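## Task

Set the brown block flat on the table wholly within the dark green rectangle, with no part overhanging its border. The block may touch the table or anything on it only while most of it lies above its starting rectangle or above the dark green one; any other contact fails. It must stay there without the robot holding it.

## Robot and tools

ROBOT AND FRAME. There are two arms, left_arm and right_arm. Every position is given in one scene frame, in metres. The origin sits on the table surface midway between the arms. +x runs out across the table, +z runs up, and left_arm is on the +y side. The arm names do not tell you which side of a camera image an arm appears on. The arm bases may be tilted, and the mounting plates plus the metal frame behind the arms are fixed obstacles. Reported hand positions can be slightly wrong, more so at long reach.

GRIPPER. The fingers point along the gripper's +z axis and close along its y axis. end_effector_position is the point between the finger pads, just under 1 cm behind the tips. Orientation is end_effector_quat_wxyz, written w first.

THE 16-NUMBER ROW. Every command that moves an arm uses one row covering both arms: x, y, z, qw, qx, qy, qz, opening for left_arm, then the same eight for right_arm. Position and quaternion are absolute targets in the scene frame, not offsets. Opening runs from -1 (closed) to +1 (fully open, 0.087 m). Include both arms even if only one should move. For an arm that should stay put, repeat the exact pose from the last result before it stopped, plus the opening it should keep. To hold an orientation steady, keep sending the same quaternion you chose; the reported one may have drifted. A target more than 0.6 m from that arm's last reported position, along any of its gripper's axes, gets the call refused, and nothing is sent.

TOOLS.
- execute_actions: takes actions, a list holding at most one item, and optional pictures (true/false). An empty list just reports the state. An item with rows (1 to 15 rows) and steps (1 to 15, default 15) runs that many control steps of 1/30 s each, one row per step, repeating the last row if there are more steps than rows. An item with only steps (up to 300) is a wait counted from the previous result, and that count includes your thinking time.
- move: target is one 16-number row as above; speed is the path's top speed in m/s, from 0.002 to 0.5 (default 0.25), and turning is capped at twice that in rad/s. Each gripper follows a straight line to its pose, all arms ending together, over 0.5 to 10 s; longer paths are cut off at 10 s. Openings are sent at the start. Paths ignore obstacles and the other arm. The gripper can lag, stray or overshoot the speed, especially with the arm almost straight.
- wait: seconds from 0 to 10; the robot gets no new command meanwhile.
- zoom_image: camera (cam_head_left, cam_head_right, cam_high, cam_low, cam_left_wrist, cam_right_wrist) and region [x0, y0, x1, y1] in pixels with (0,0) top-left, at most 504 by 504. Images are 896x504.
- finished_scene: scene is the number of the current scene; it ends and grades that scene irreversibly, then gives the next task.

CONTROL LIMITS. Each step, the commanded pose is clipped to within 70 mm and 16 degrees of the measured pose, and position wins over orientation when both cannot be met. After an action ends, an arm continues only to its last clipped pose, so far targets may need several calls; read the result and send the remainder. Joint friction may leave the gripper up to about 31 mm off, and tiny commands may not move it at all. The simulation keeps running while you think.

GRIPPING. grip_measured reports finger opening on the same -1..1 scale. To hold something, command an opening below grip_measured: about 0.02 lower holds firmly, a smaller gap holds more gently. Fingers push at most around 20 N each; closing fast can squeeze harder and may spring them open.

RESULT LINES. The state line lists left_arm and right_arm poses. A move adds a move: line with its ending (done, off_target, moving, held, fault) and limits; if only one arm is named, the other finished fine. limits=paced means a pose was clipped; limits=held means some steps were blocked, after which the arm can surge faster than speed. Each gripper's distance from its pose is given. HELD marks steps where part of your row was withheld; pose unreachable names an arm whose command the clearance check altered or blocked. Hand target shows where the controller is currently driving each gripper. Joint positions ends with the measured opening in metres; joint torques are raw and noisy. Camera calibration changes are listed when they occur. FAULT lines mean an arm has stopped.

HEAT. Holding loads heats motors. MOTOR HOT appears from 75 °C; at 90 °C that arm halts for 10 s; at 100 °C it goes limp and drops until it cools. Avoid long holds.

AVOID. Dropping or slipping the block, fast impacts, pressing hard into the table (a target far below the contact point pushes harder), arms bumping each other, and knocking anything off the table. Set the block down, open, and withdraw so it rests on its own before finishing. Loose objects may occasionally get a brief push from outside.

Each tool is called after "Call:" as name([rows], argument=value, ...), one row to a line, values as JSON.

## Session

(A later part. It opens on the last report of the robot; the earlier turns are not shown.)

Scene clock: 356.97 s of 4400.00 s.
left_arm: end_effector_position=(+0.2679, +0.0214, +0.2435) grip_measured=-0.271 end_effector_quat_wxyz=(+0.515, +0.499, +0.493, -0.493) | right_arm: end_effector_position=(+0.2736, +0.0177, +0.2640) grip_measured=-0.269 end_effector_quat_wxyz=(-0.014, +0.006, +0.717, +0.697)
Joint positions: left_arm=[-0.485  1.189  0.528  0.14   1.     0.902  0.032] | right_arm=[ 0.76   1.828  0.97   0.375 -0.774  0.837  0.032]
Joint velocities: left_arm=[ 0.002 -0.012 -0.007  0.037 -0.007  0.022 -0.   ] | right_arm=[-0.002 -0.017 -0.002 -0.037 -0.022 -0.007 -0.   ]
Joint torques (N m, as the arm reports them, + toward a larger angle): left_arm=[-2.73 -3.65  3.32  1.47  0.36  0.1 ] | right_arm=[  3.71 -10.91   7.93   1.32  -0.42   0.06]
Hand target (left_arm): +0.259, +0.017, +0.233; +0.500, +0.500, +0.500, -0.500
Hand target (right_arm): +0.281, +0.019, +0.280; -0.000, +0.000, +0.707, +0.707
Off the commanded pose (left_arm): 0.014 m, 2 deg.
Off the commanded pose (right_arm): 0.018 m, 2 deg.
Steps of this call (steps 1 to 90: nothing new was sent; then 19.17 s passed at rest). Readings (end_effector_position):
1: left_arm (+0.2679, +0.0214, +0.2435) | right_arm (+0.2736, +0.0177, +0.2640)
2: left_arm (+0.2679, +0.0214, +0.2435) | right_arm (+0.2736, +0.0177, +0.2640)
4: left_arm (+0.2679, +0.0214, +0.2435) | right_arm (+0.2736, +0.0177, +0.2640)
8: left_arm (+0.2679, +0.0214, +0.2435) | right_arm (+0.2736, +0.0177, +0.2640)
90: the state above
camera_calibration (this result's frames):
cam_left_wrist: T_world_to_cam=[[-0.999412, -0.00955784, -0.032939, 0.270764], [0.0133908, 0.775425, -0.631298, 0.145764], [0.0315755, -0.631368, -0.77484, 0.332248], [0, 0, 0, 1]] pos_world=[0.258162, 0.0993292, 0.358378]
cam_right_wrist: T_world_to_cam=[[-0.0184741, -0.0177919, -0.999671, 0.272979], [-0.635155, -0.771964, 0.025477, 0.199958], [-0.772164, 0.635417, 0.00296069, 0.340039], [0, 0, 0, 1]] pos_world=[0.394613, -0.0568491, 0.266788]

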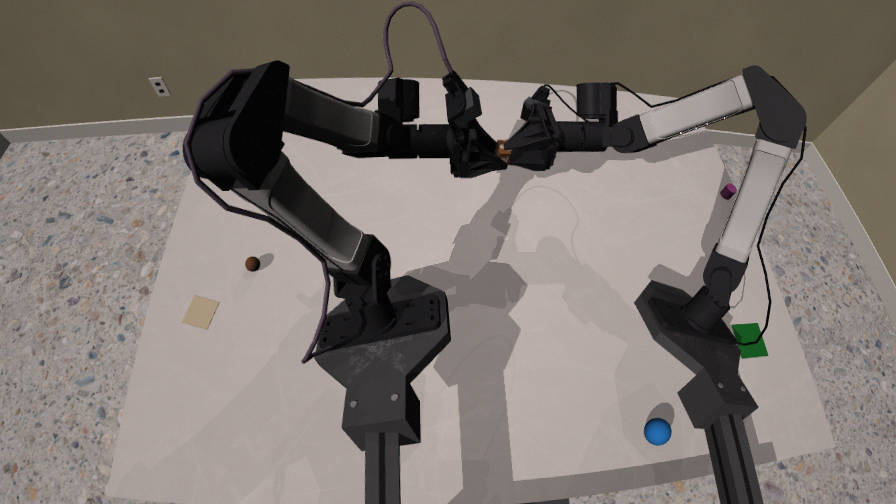

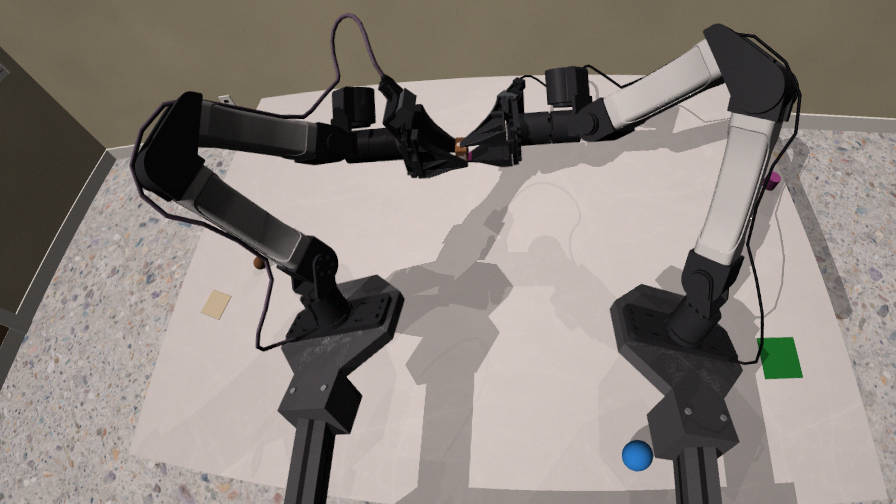

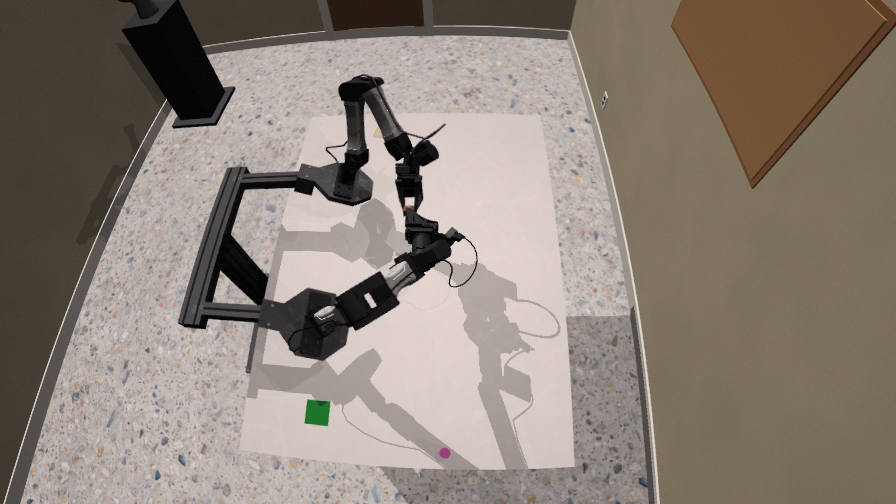

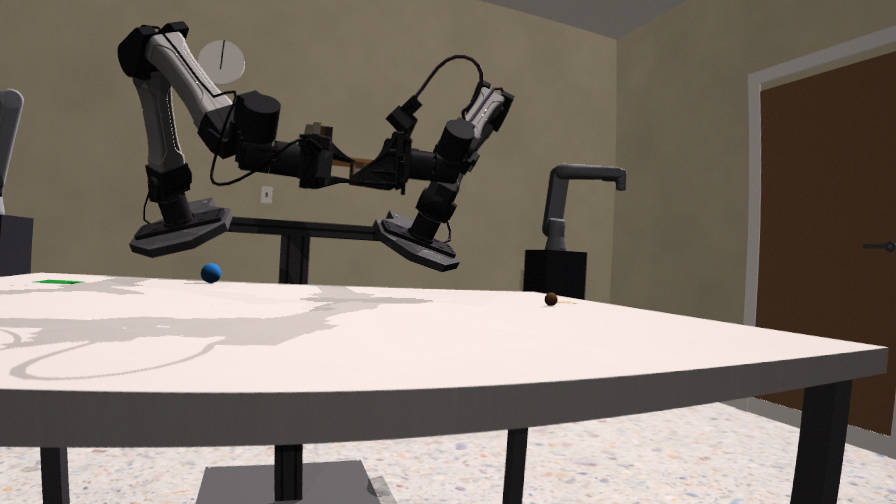

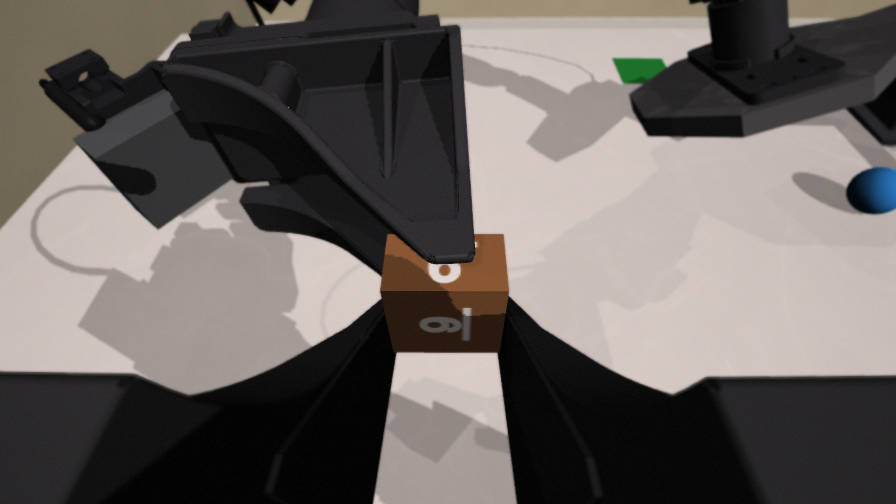

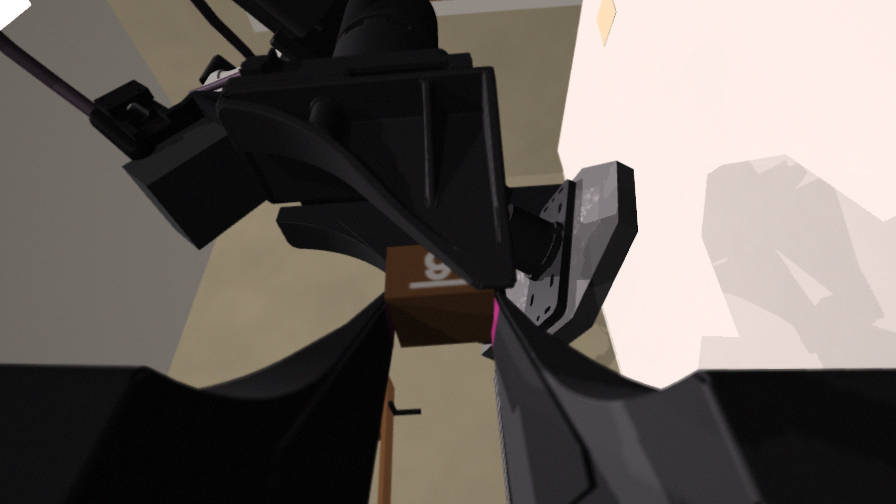

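Call:
execute_actions([
  {"rows":[[0.259,0.017,0.233,0.5,0.5,0.5,-0.5,-0.27,0.282,0.02,0.280,0,0,0.707,0.707,-0.30],[0.259,0.017,0.233,0.5,0.5,0.5,-0.5,-0.26,0.282,0.02,0.280,0,0,0.707,0.707,-0.30],[0.259,0.017,0.233,0.5,0.5,0.5,-0.5,-0.25,0.282,0.02,0.280,0,0,0.707,0.707,-0.30],[0.259,0.017,0.233,0.5,0.5,0.5,-0.5,-0.23,0.282,0.02,0.280,0,0,0.707,0.707,-0.30],[0.259,0.017,0.233,0.5,0.5,0.5,-0.5,-0.2,0.282,0.02,0.280,0,0,0.707,0.707,-0.30],[0.259,0.017,0.233,0.5,0.5,0.5,-0.5,-0.15,0.282,0.02,0.280,0,0,0.707,0.707,-0.30],[0.259,0.017,0.233,0.5,0.5,0.5,-0.5,-0.05,0.282,0.02,0.280,0,0,0.707,0.707,-0.30],[0.259,0.017,0.233,0.5,0.5,0.5,-0.5,0.1,0.282,0.02,0.280,0,0,0.707,0.707,-0.30],[0.259,0.017,0.233,0.5,0.5,0.5,-0.5,0.3,0.282,0.02,0.280,0,0,0.707,0.707,-0.30]],"steps":15},
])

Scene clock: 371.53 s of 4400.00 s.
left_arm: end_effector_position=(+0.2679, +0.0214, +0.2435) grip_measured=+0.300 end_effector_quat_wxyz=(+0.515, +0.499, +0.493, -0.493) | right_arm: end_effector_position=(+0.2736, +0.0177, +0.2640) grip_measured=-0.269 end_effector_quat_wxyz=(-0.014, +0.006, +0.717, +0.697)
Joint positions: left_arm=[-0.485  1.189  0.528  0.14   1.     0.902  0.057] | right_arm=[ 0.76   1.828  0.97   0.375 -0.774  0.837  0.032]
Joint velocities: left_arm=[-0.007  0.007  0.002 -0.022 -0.007  0.007  0.   ] | right_arm=[-0.002 -0.007  0.007 -0.022  0.051  0.037 -0.   ]
Joint torques (N m, as the arm reports them, + toward a larger angle): left_arm=[-2.75 -3.63  3.32  1.47  0.37  0.09] | right_arm=[  3.69 -10.89   7.94   1.31  -0.43   0.06]
Hand target (left_arm): +0.259, +0.017, +0.233; +0.500, +0.500, +0.500, -0.500
Hand target (right_arm): +0.281, +0.019, +0.280; -0.000, +0.000, +0.707, +0.707
Off the commanded pose (left_arm): 0.014 m, 2 deg.
Off the commanded pose (right_arm): 0.018 m, 2 deg.
Steps of this call (steps 1 to 90: nothing new was sent; then 11.07 s passed at rest; steps 91 to 105: all 15 steps of this action). Readings (end_effector_position):
91: left_arm (+0.2679, +0.0214, +0.2435) | right_arm (+0.2736, +0.0177, +0.2640)
92: left_arm (+0.2679, +0.0214, +0.2435) | right_arm (+0.2736, +0.0177, +0.2640)
94: left_arm (+0.2679, +0.0214, +0.2435) | right_arm (+0.2736, +0.0177, +0.2640)
98: left_arm (+0.2679, +0.0214, +0.2435) | right_arm (+0.2736, +0.0177, +0.2640)
105: the state above
camera_calibration (this result's frames):
cam_left_wrist: T_world_to_cam=[[-0.999412, -0.00955784, -0.032939, 0.270764], [0.0133908, 0.775425, -0.631298, 0.145764], [0.0315755, -0.631368, -0.77484, 0.332248], [0, 0, 0, 1]] pos_world=[0.258162, 0.0993292, 0.358378]
cam_right_wrist: T_world_to_cam=[[-0.0184741, -0.0177919, -0.999671, 0.272979], [-0.635155, -0.771964, 0.025477, 0.199958], [-0.772164, 0.635417, 0.00296069, 0.340039], [0, 0, 0, 1]] pos_world=[0.394613, -0.0568491, 0.266788]

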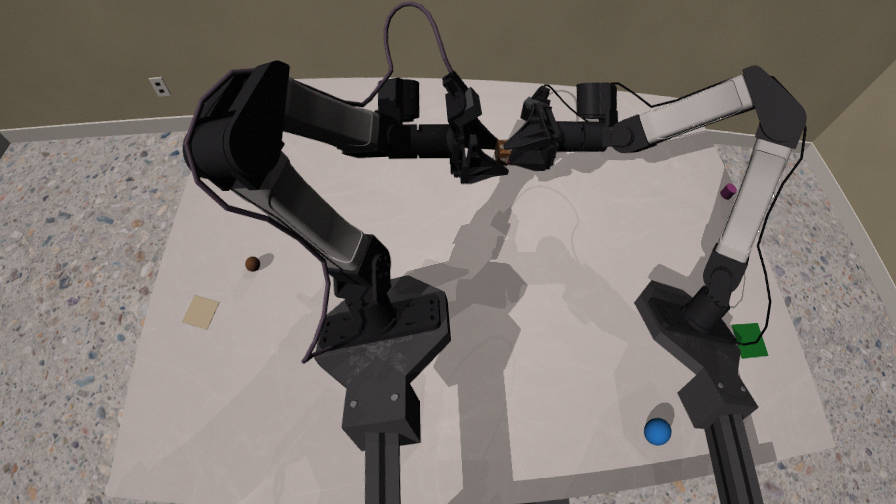

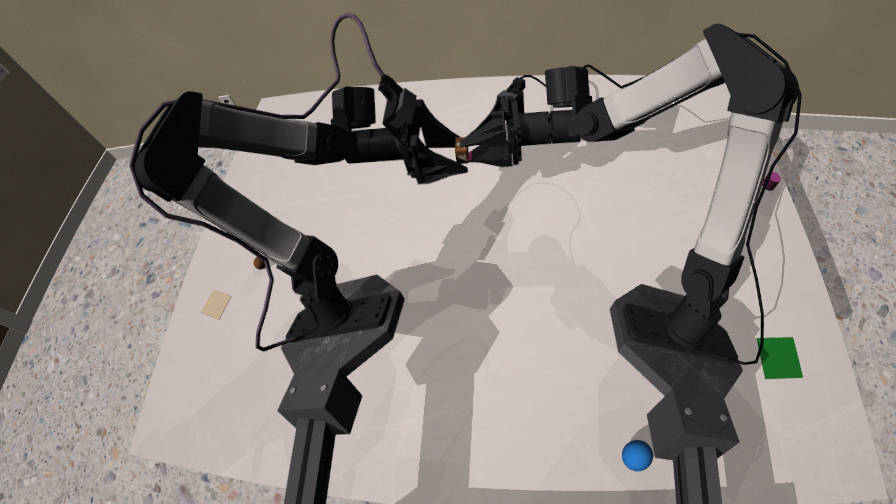

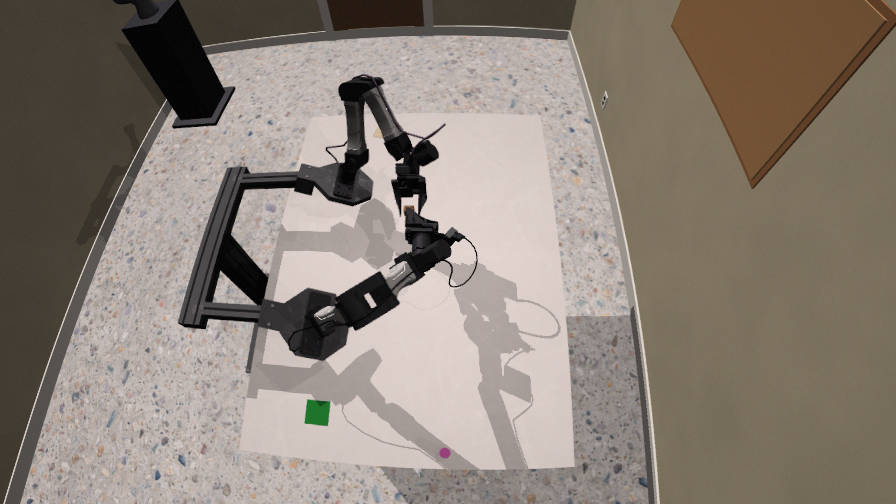

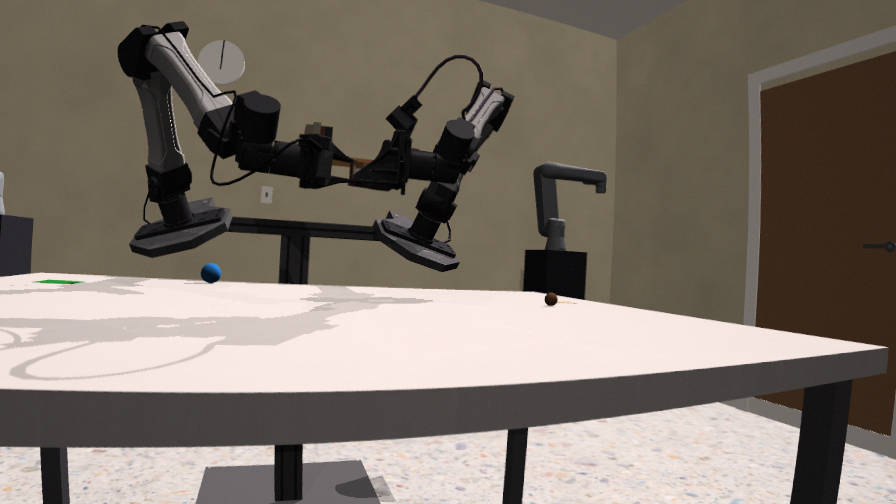

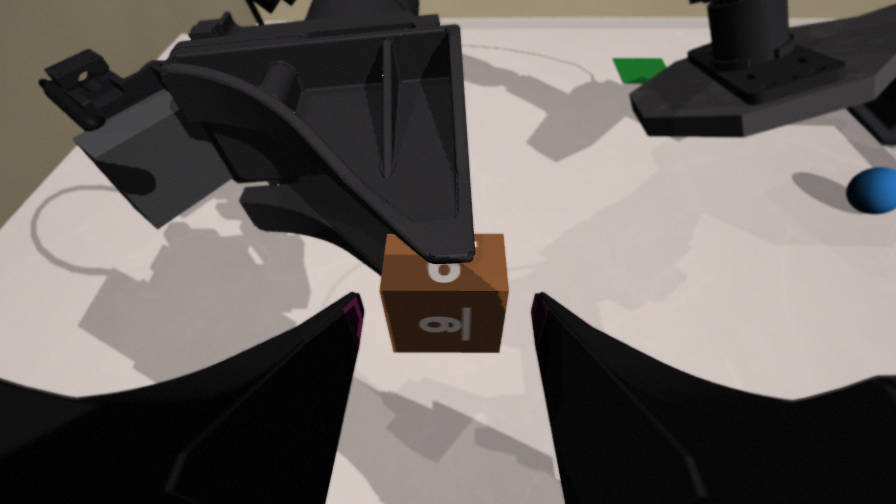

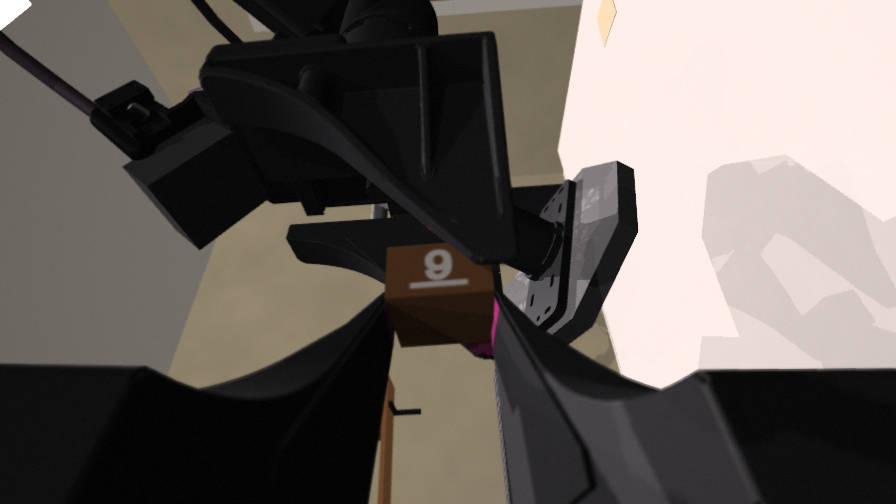

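Call:
move(target=[0.27,0.16,0.25,0.5,0.5,0.5,-0.5,0.3,0.275,0.0,0.27,0,0,0.707,0.707,-0.30], speed=0.15)

Call:
move(target=[0.30,0.33,0.24,0,0,1,0,0.3,0.30,-0.33,0.24,0,0,1,0,-0.30], speed=0.3)

Scene clock: 379.17 s of 4400.00 s.
left_arm: end_effector_position=(+0.2688, +0.1595, +0.2542) grip_measured=+0.300 end_effector_quat_wxyz=(+0.498, +0.496, +0.532, -0.472) | right_arm: end_effector_position=(+0.2764, +0.0061, +0.2649) grip_measured=-0.269 end_effector_quat_wxyz=(-0.007, +0.004, +0.712, +0.702)
Joint positions: left_arm=[ 0.127  1.223  0.936 -1.366  1.25   2.096  0.057] | right_arm=[ 0.733  1.799  0.948  0.375 -0.801  0.821  0.032]
Joint velocities: left_arm=[ 0.002 -0.002  0.017 -0.022 -0.022 -0.007 -0.001] | right_arm=[ 0.017  0.002 -0.002 -0.022  0.037 -0.007 -0.   ]
Joint torques (N m, as the arm reports them, + toward a larger angle): left_arm=[-0.9  -4.92  5.35 -0.6   0.41  0.17] | right_arm=[  2.55 -11.88   3.75   1.39  -0.51  -0.1 ]
Hand target (left_arm): +0.270, +0.160, +0.251; +0.489, +0.498, +0.534, -0.477
Hand target (right_arm): +0.275, +0.000, +0.270; -0.000, -0.000, +0.708, +0.707
Off the commanded pose (left_arm): 0.004 m, 5 deg.
Off the commanded pose (right_arm): 0.008 m, 1 deg.
joint sent to its limit (left arm) — the command would take joint 6 (wrist roll) past its upper limit, so that joint was sent only as far as its limit.
After step 90, 2.67 s passed at rest.
move: off_target (left_arm)
camera_calibration (this result's frames):
cam_left_wrist: T_world_to_cam=[[-0.998461, -0.0553571, 0.00329299, 0.27114], [-0.0472682, 0.818505, -0.572552, 0.0398701], [0.0289995, -0.571826, -0.819862, 0.430366], [0, 0, 0, 1]] pos_world=[0.260126, 0.22847, 0.374776]
cam_right_wrist: T_world_to_cam=[[-0.00633633, -0.00527773, -0.999966, 0.2704], [-0.640197, -0.768168, 0.00811095, 0.19872], [-0.768185, 0.640226, 0.00148858, 0.348727], [0, 0, 0, 1]] pos_world=[0.39682, -0.0691862, 0.26826]

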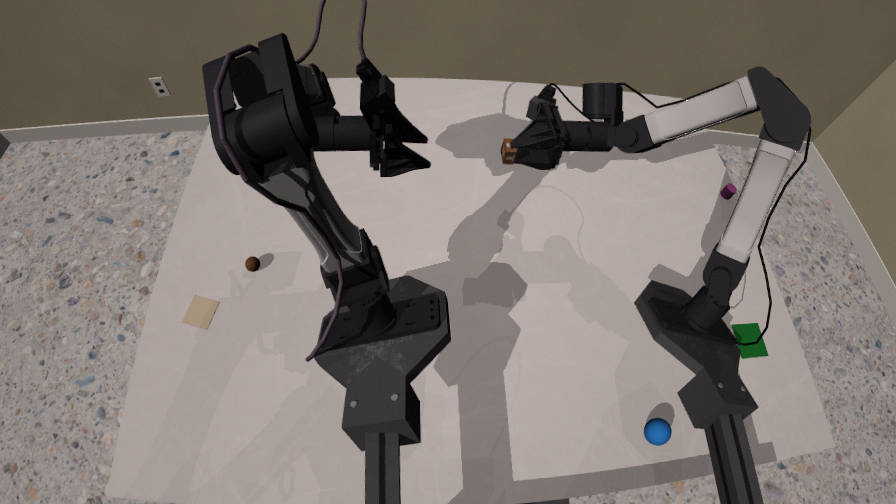

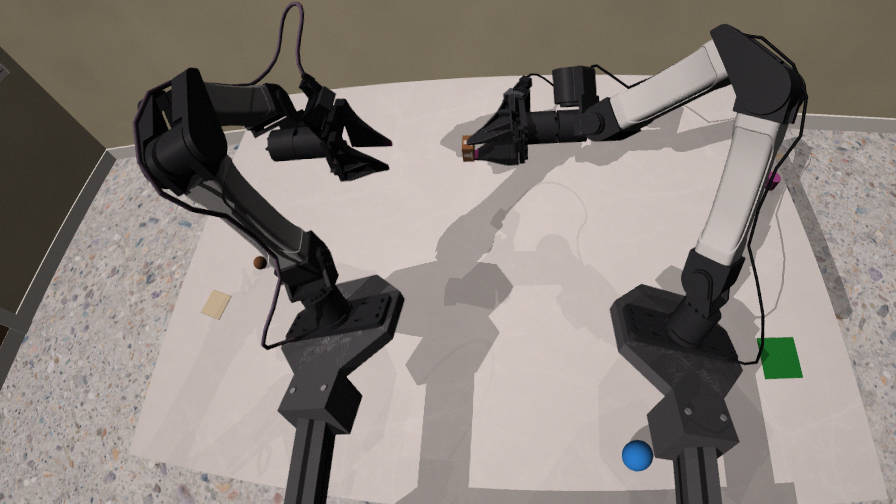

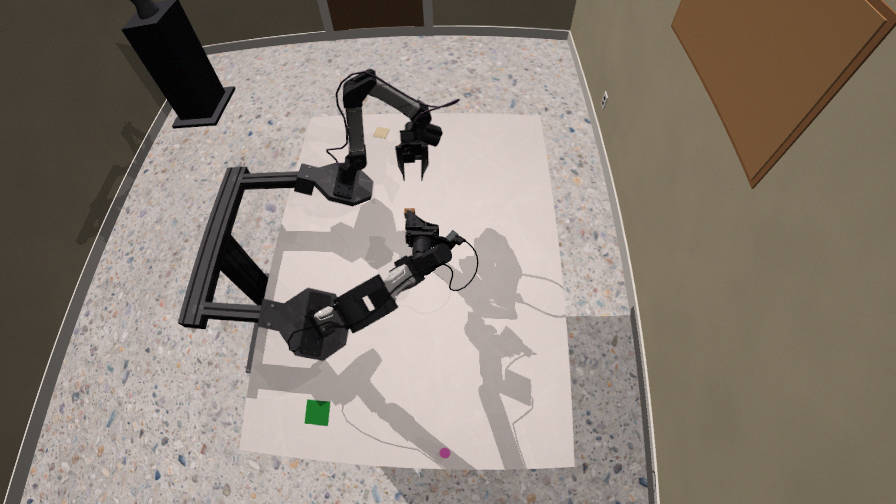

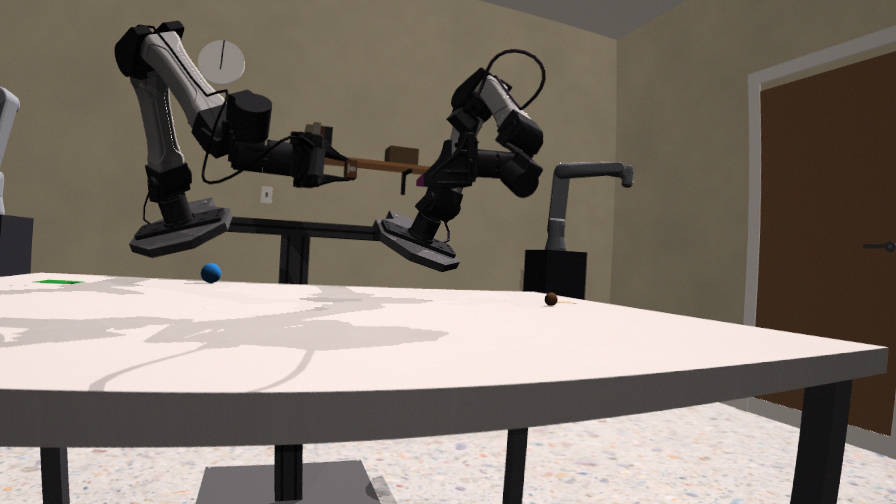

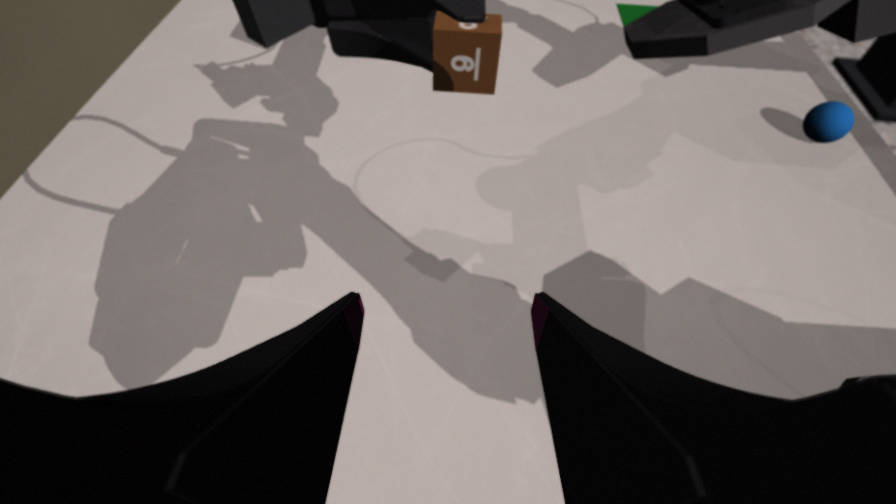

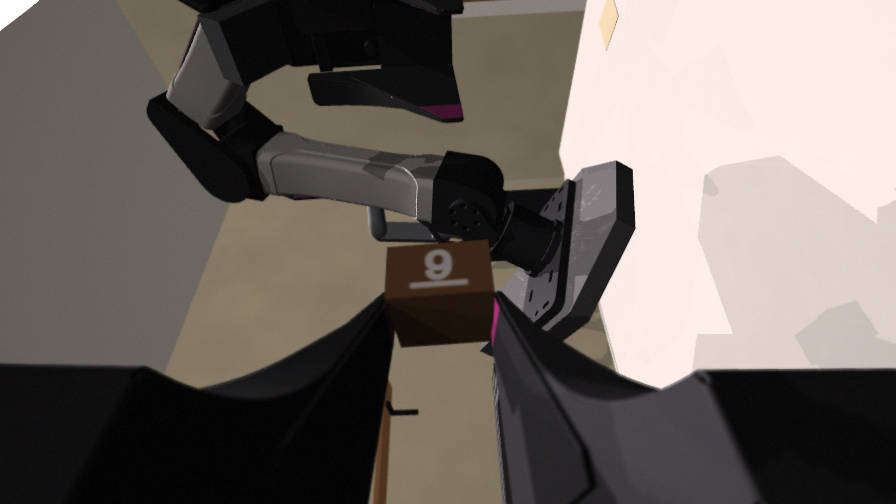

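Scene clock: 383.13 s of 4400.00 s.
left_arm: end_effector_position=(+0.2971, +0.3296, +0.2414) grip_measured=+0.300 end_effector_quat_wxyz=(+0.003, +0.008, +1.000, -0.006) | right_arm: end_effector_position=(+0.2901, -0.3288, +0.2336) grip_measured=-0.269 end_effector_quat_wxyz=(-0.004, -0.010, +1.000, -0.002)
Joint positions: left_arm=[-0.083  1.276  1.467 -1.342 -0.294  0.048  0.057] | right_arm=[ 0.516  1.468  1.49  -1.356  0.45   0.355  0.032]
Joint velocities: left_arm=[ 0.007  0.002 -0.002 -0.007 -0.037 -0.051  0.001] | right_arm=[ 0.002  0.007 -0.017  0.022  0.037 -0.022 -0.001]
Joint torques (N m, as the arm reports them, + toward a larger angle): left_arm=[-1.45 -6.98  6.64  0.32 -0.09  0.04] | right_arm=[ 1.14 -7.62  8.47  0.19 -0.02 -0.03]
Hand target (left_arm): +0.298, +0.330, +0.240; -0.006, +0.007, +1.000, -0.001
Hand target (right_arm): +0.296, -0.333, +0.238; +0.004, -0.007, +1.000, -0.005
Off the commanded pose (left_arm): 0.003 m, 1 deg.
Off the commanded pose (right_arm): 0.012 m, 1 deg.
move: off_target (right_arm)
camera_calibration (this result's frames):
cam_left_wrist: T_world_to_cam=[[-0.0204777, -0.9996, 0.0195084, 0.325636], [-0.624582, 0.0280267, 0.780456, 0.0000950546], [-0.780691, 0.00379735, -0.624906, 0.520099], [0, 0, 0, 1]] pos_world=[0.412764, 0.323528, 0.318586]
cam_right_wrist: T_world_to_cam=[[0.0298589, -0.999536, -0.00594391, -0.332262], [-0.636671, -0.0236026, 0.770774, 0.0161292], [-0.770557, -0.0192302, -0.63708, 0.506756], [0, 0, 0, 1]] pos_world=[0.410675, -0.321983, 0.308437]

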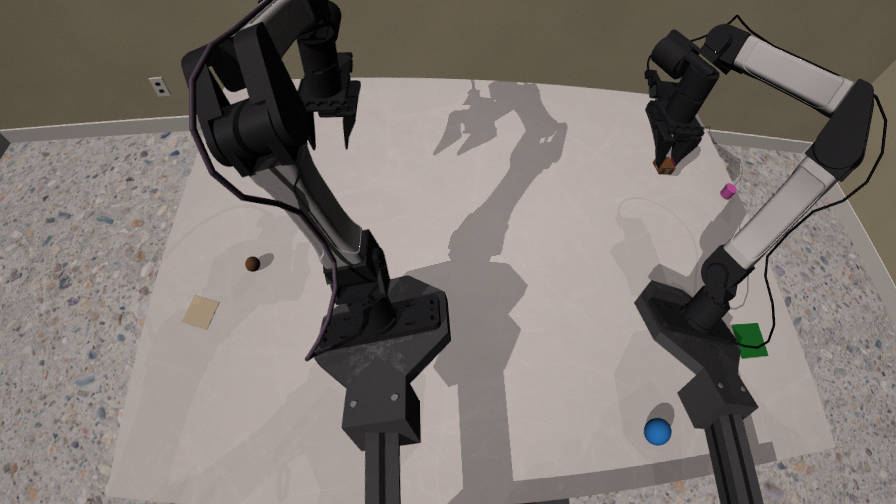

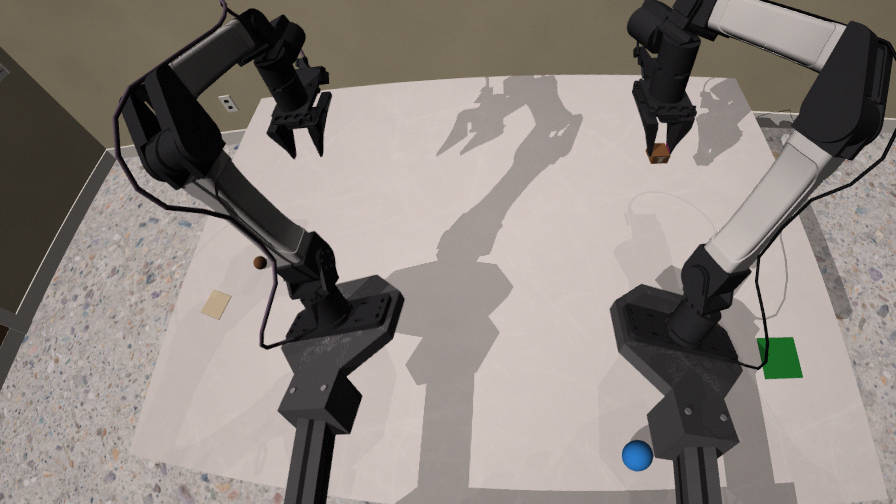

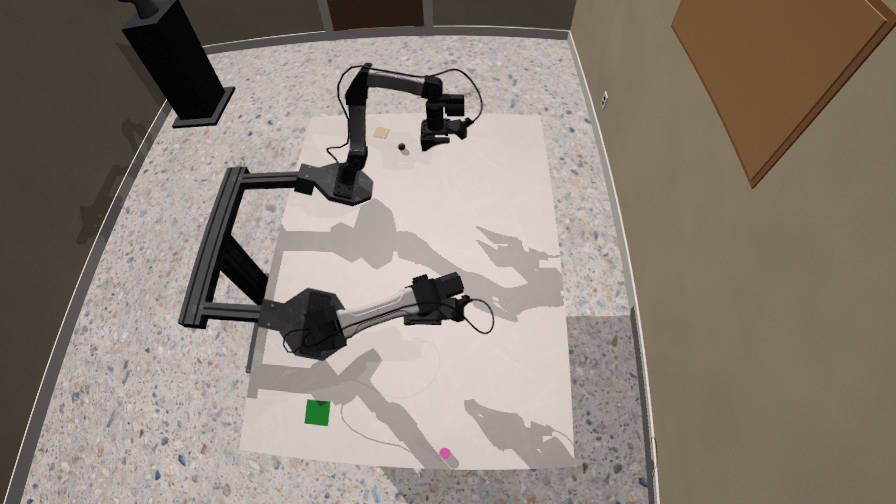

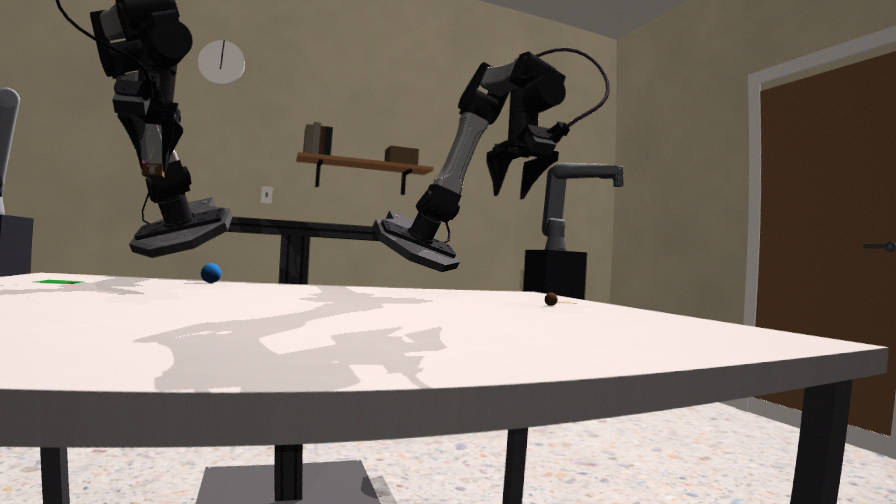

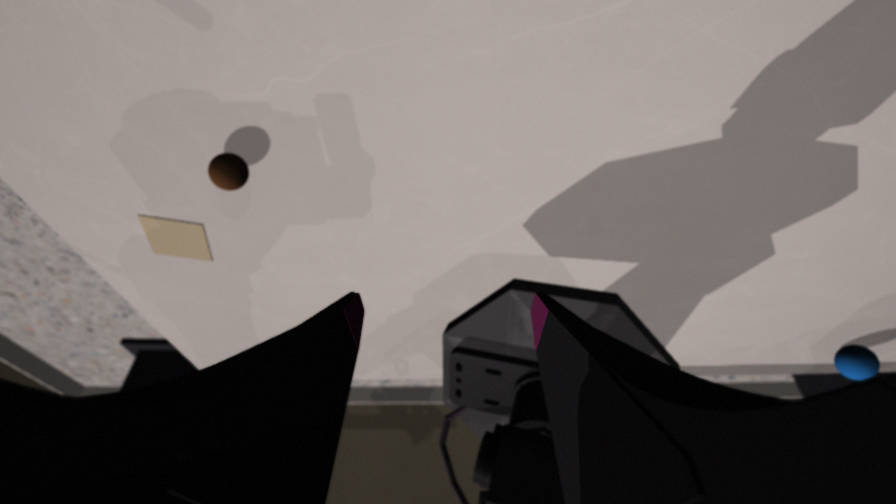

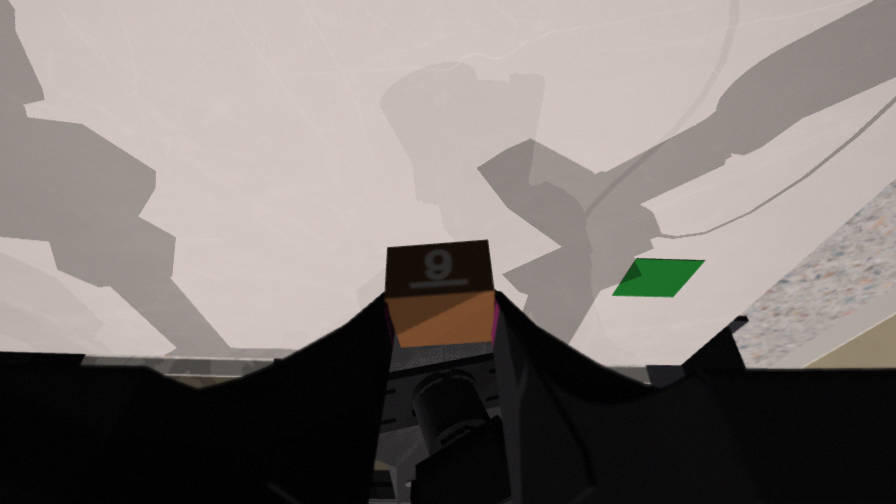

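Call:
move(target=[0.30,0.33,0.24,0,0,1,0,0.3,0.12,-0.58,0.18,0,0.545,0.839,0,-0.30], speed=0.25)

Scene clock: 398.57 s of 4400.00 s.
left_arm: end_effector_position=(+0.2966, +0.3296, +0.2415) grip_measured=+0.300 end_effector_quat_wxyz=(+0.002, +0.002, +1.000, -0.005) | right_arm: end_effector_position=(+0.1096, -0.5700, +0.1764) grip_measured=-0.269 end_effector_quat_wxyz=(-0.022, +0.539, +0.842, -0.017)
Joint positions: left_arm=[-0.083  1.276  1.467 -1.344 -0.297  0.036  0.057] | right_arm=[-1.204  1.18   1.097 -1.077 -0.233 -0.096  0.032]
Joint velocities: left_arm=[ 0.002 -0.002  0.002 -0.007  0.007  0.051  0.001] | right_arm=[-0.007 -0.002  0.007  0.022 -0.037  0.022 -0.   ]
Joint torques (N m, as the arm reports them, + toward a larger angle): left_arm=[-1.49 -7.33  6.4   0.45 -0.09  0.05] | right_arm=[-1.63 -5.72  9.26  0.34 -0.14 -0.05]
Hand target (left_arm): +0.300, +0.330, +0.240; -0.000, -0.000, +1.000, -0.000
Hand target (right_arm): +0.115, -0.582, +0.181; -0.007, +0.535, +0.844, -0.023
Off the commanded pose (left_arm): 0.004 m, 1 deg.
Off the commanded pose (right_arm): 0.015 m, 3 deg.
After step 90, 9.57 s passed at rest.
move: off_target (right_arm)
camera_calibration (this result's frames):
cam_left_wrist: T_world_to_cam=[[-0.00918025, -0.999813, 0.0169953, 0.322936], [-0.623256, 0.0190119, 0.781787, 0.0019904], [-0.781964, -0.00341542, -0.623314, 0.522143], [0, 0, 0, 1]] pos_world=[0.412502, 0.324621, 0.318415]
cam_right_wrist: T_world_to_cam=[[-0.903037, -0.427475, 0.0422957, -0.148456], [-0.239156, 0.582108, 0.777145, 0.240148], [-0.356831, 0.691676, -0.627898, 0.684937], [0, 0, 0, 1]] pos_world=[0.167778, -0.677008, 0.24972]

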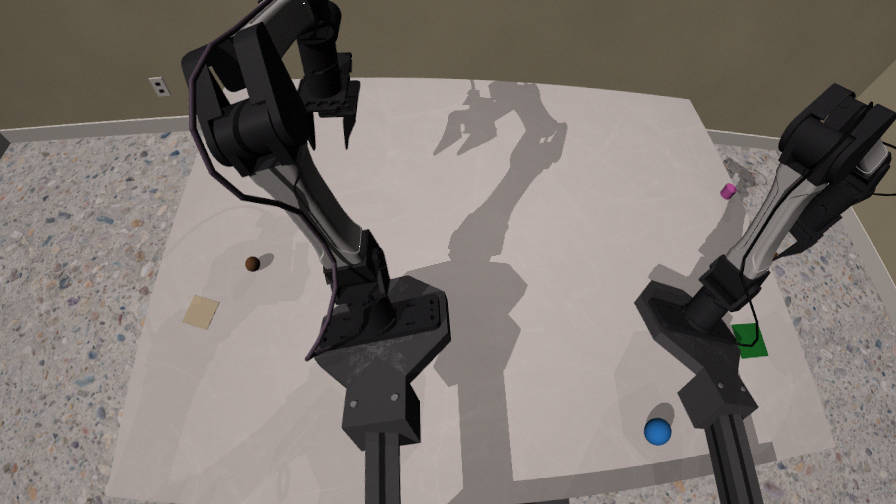

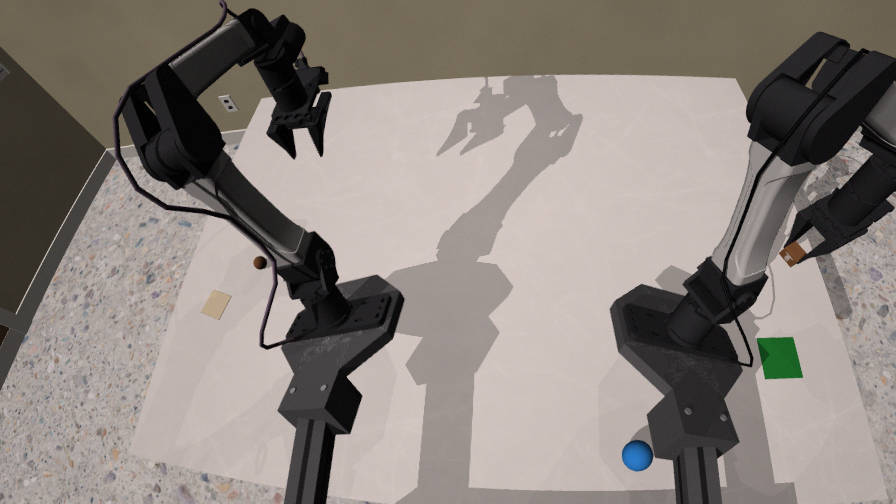

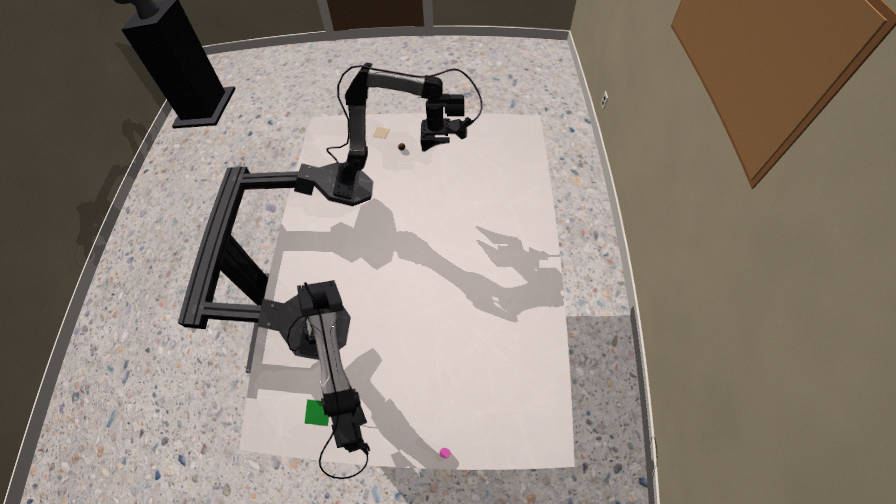

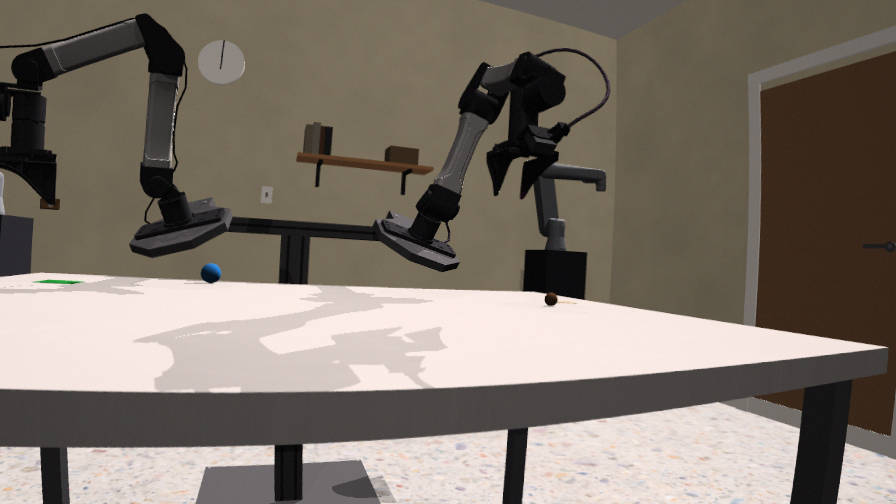

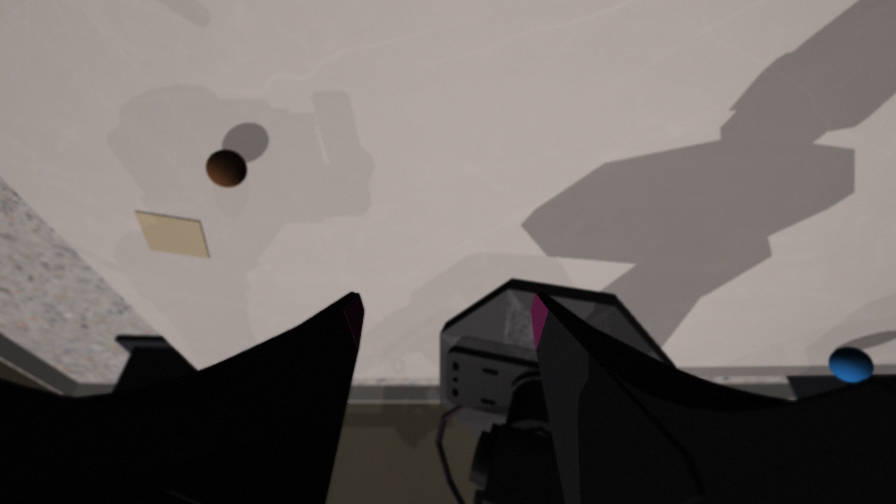

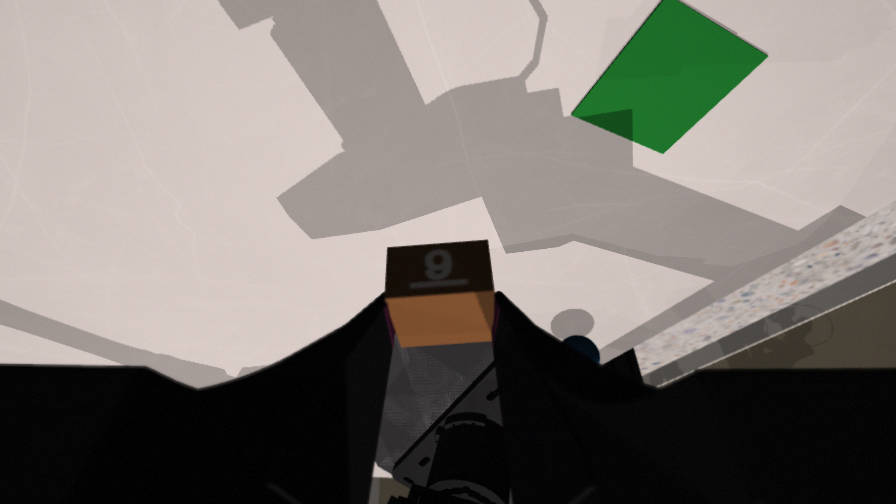

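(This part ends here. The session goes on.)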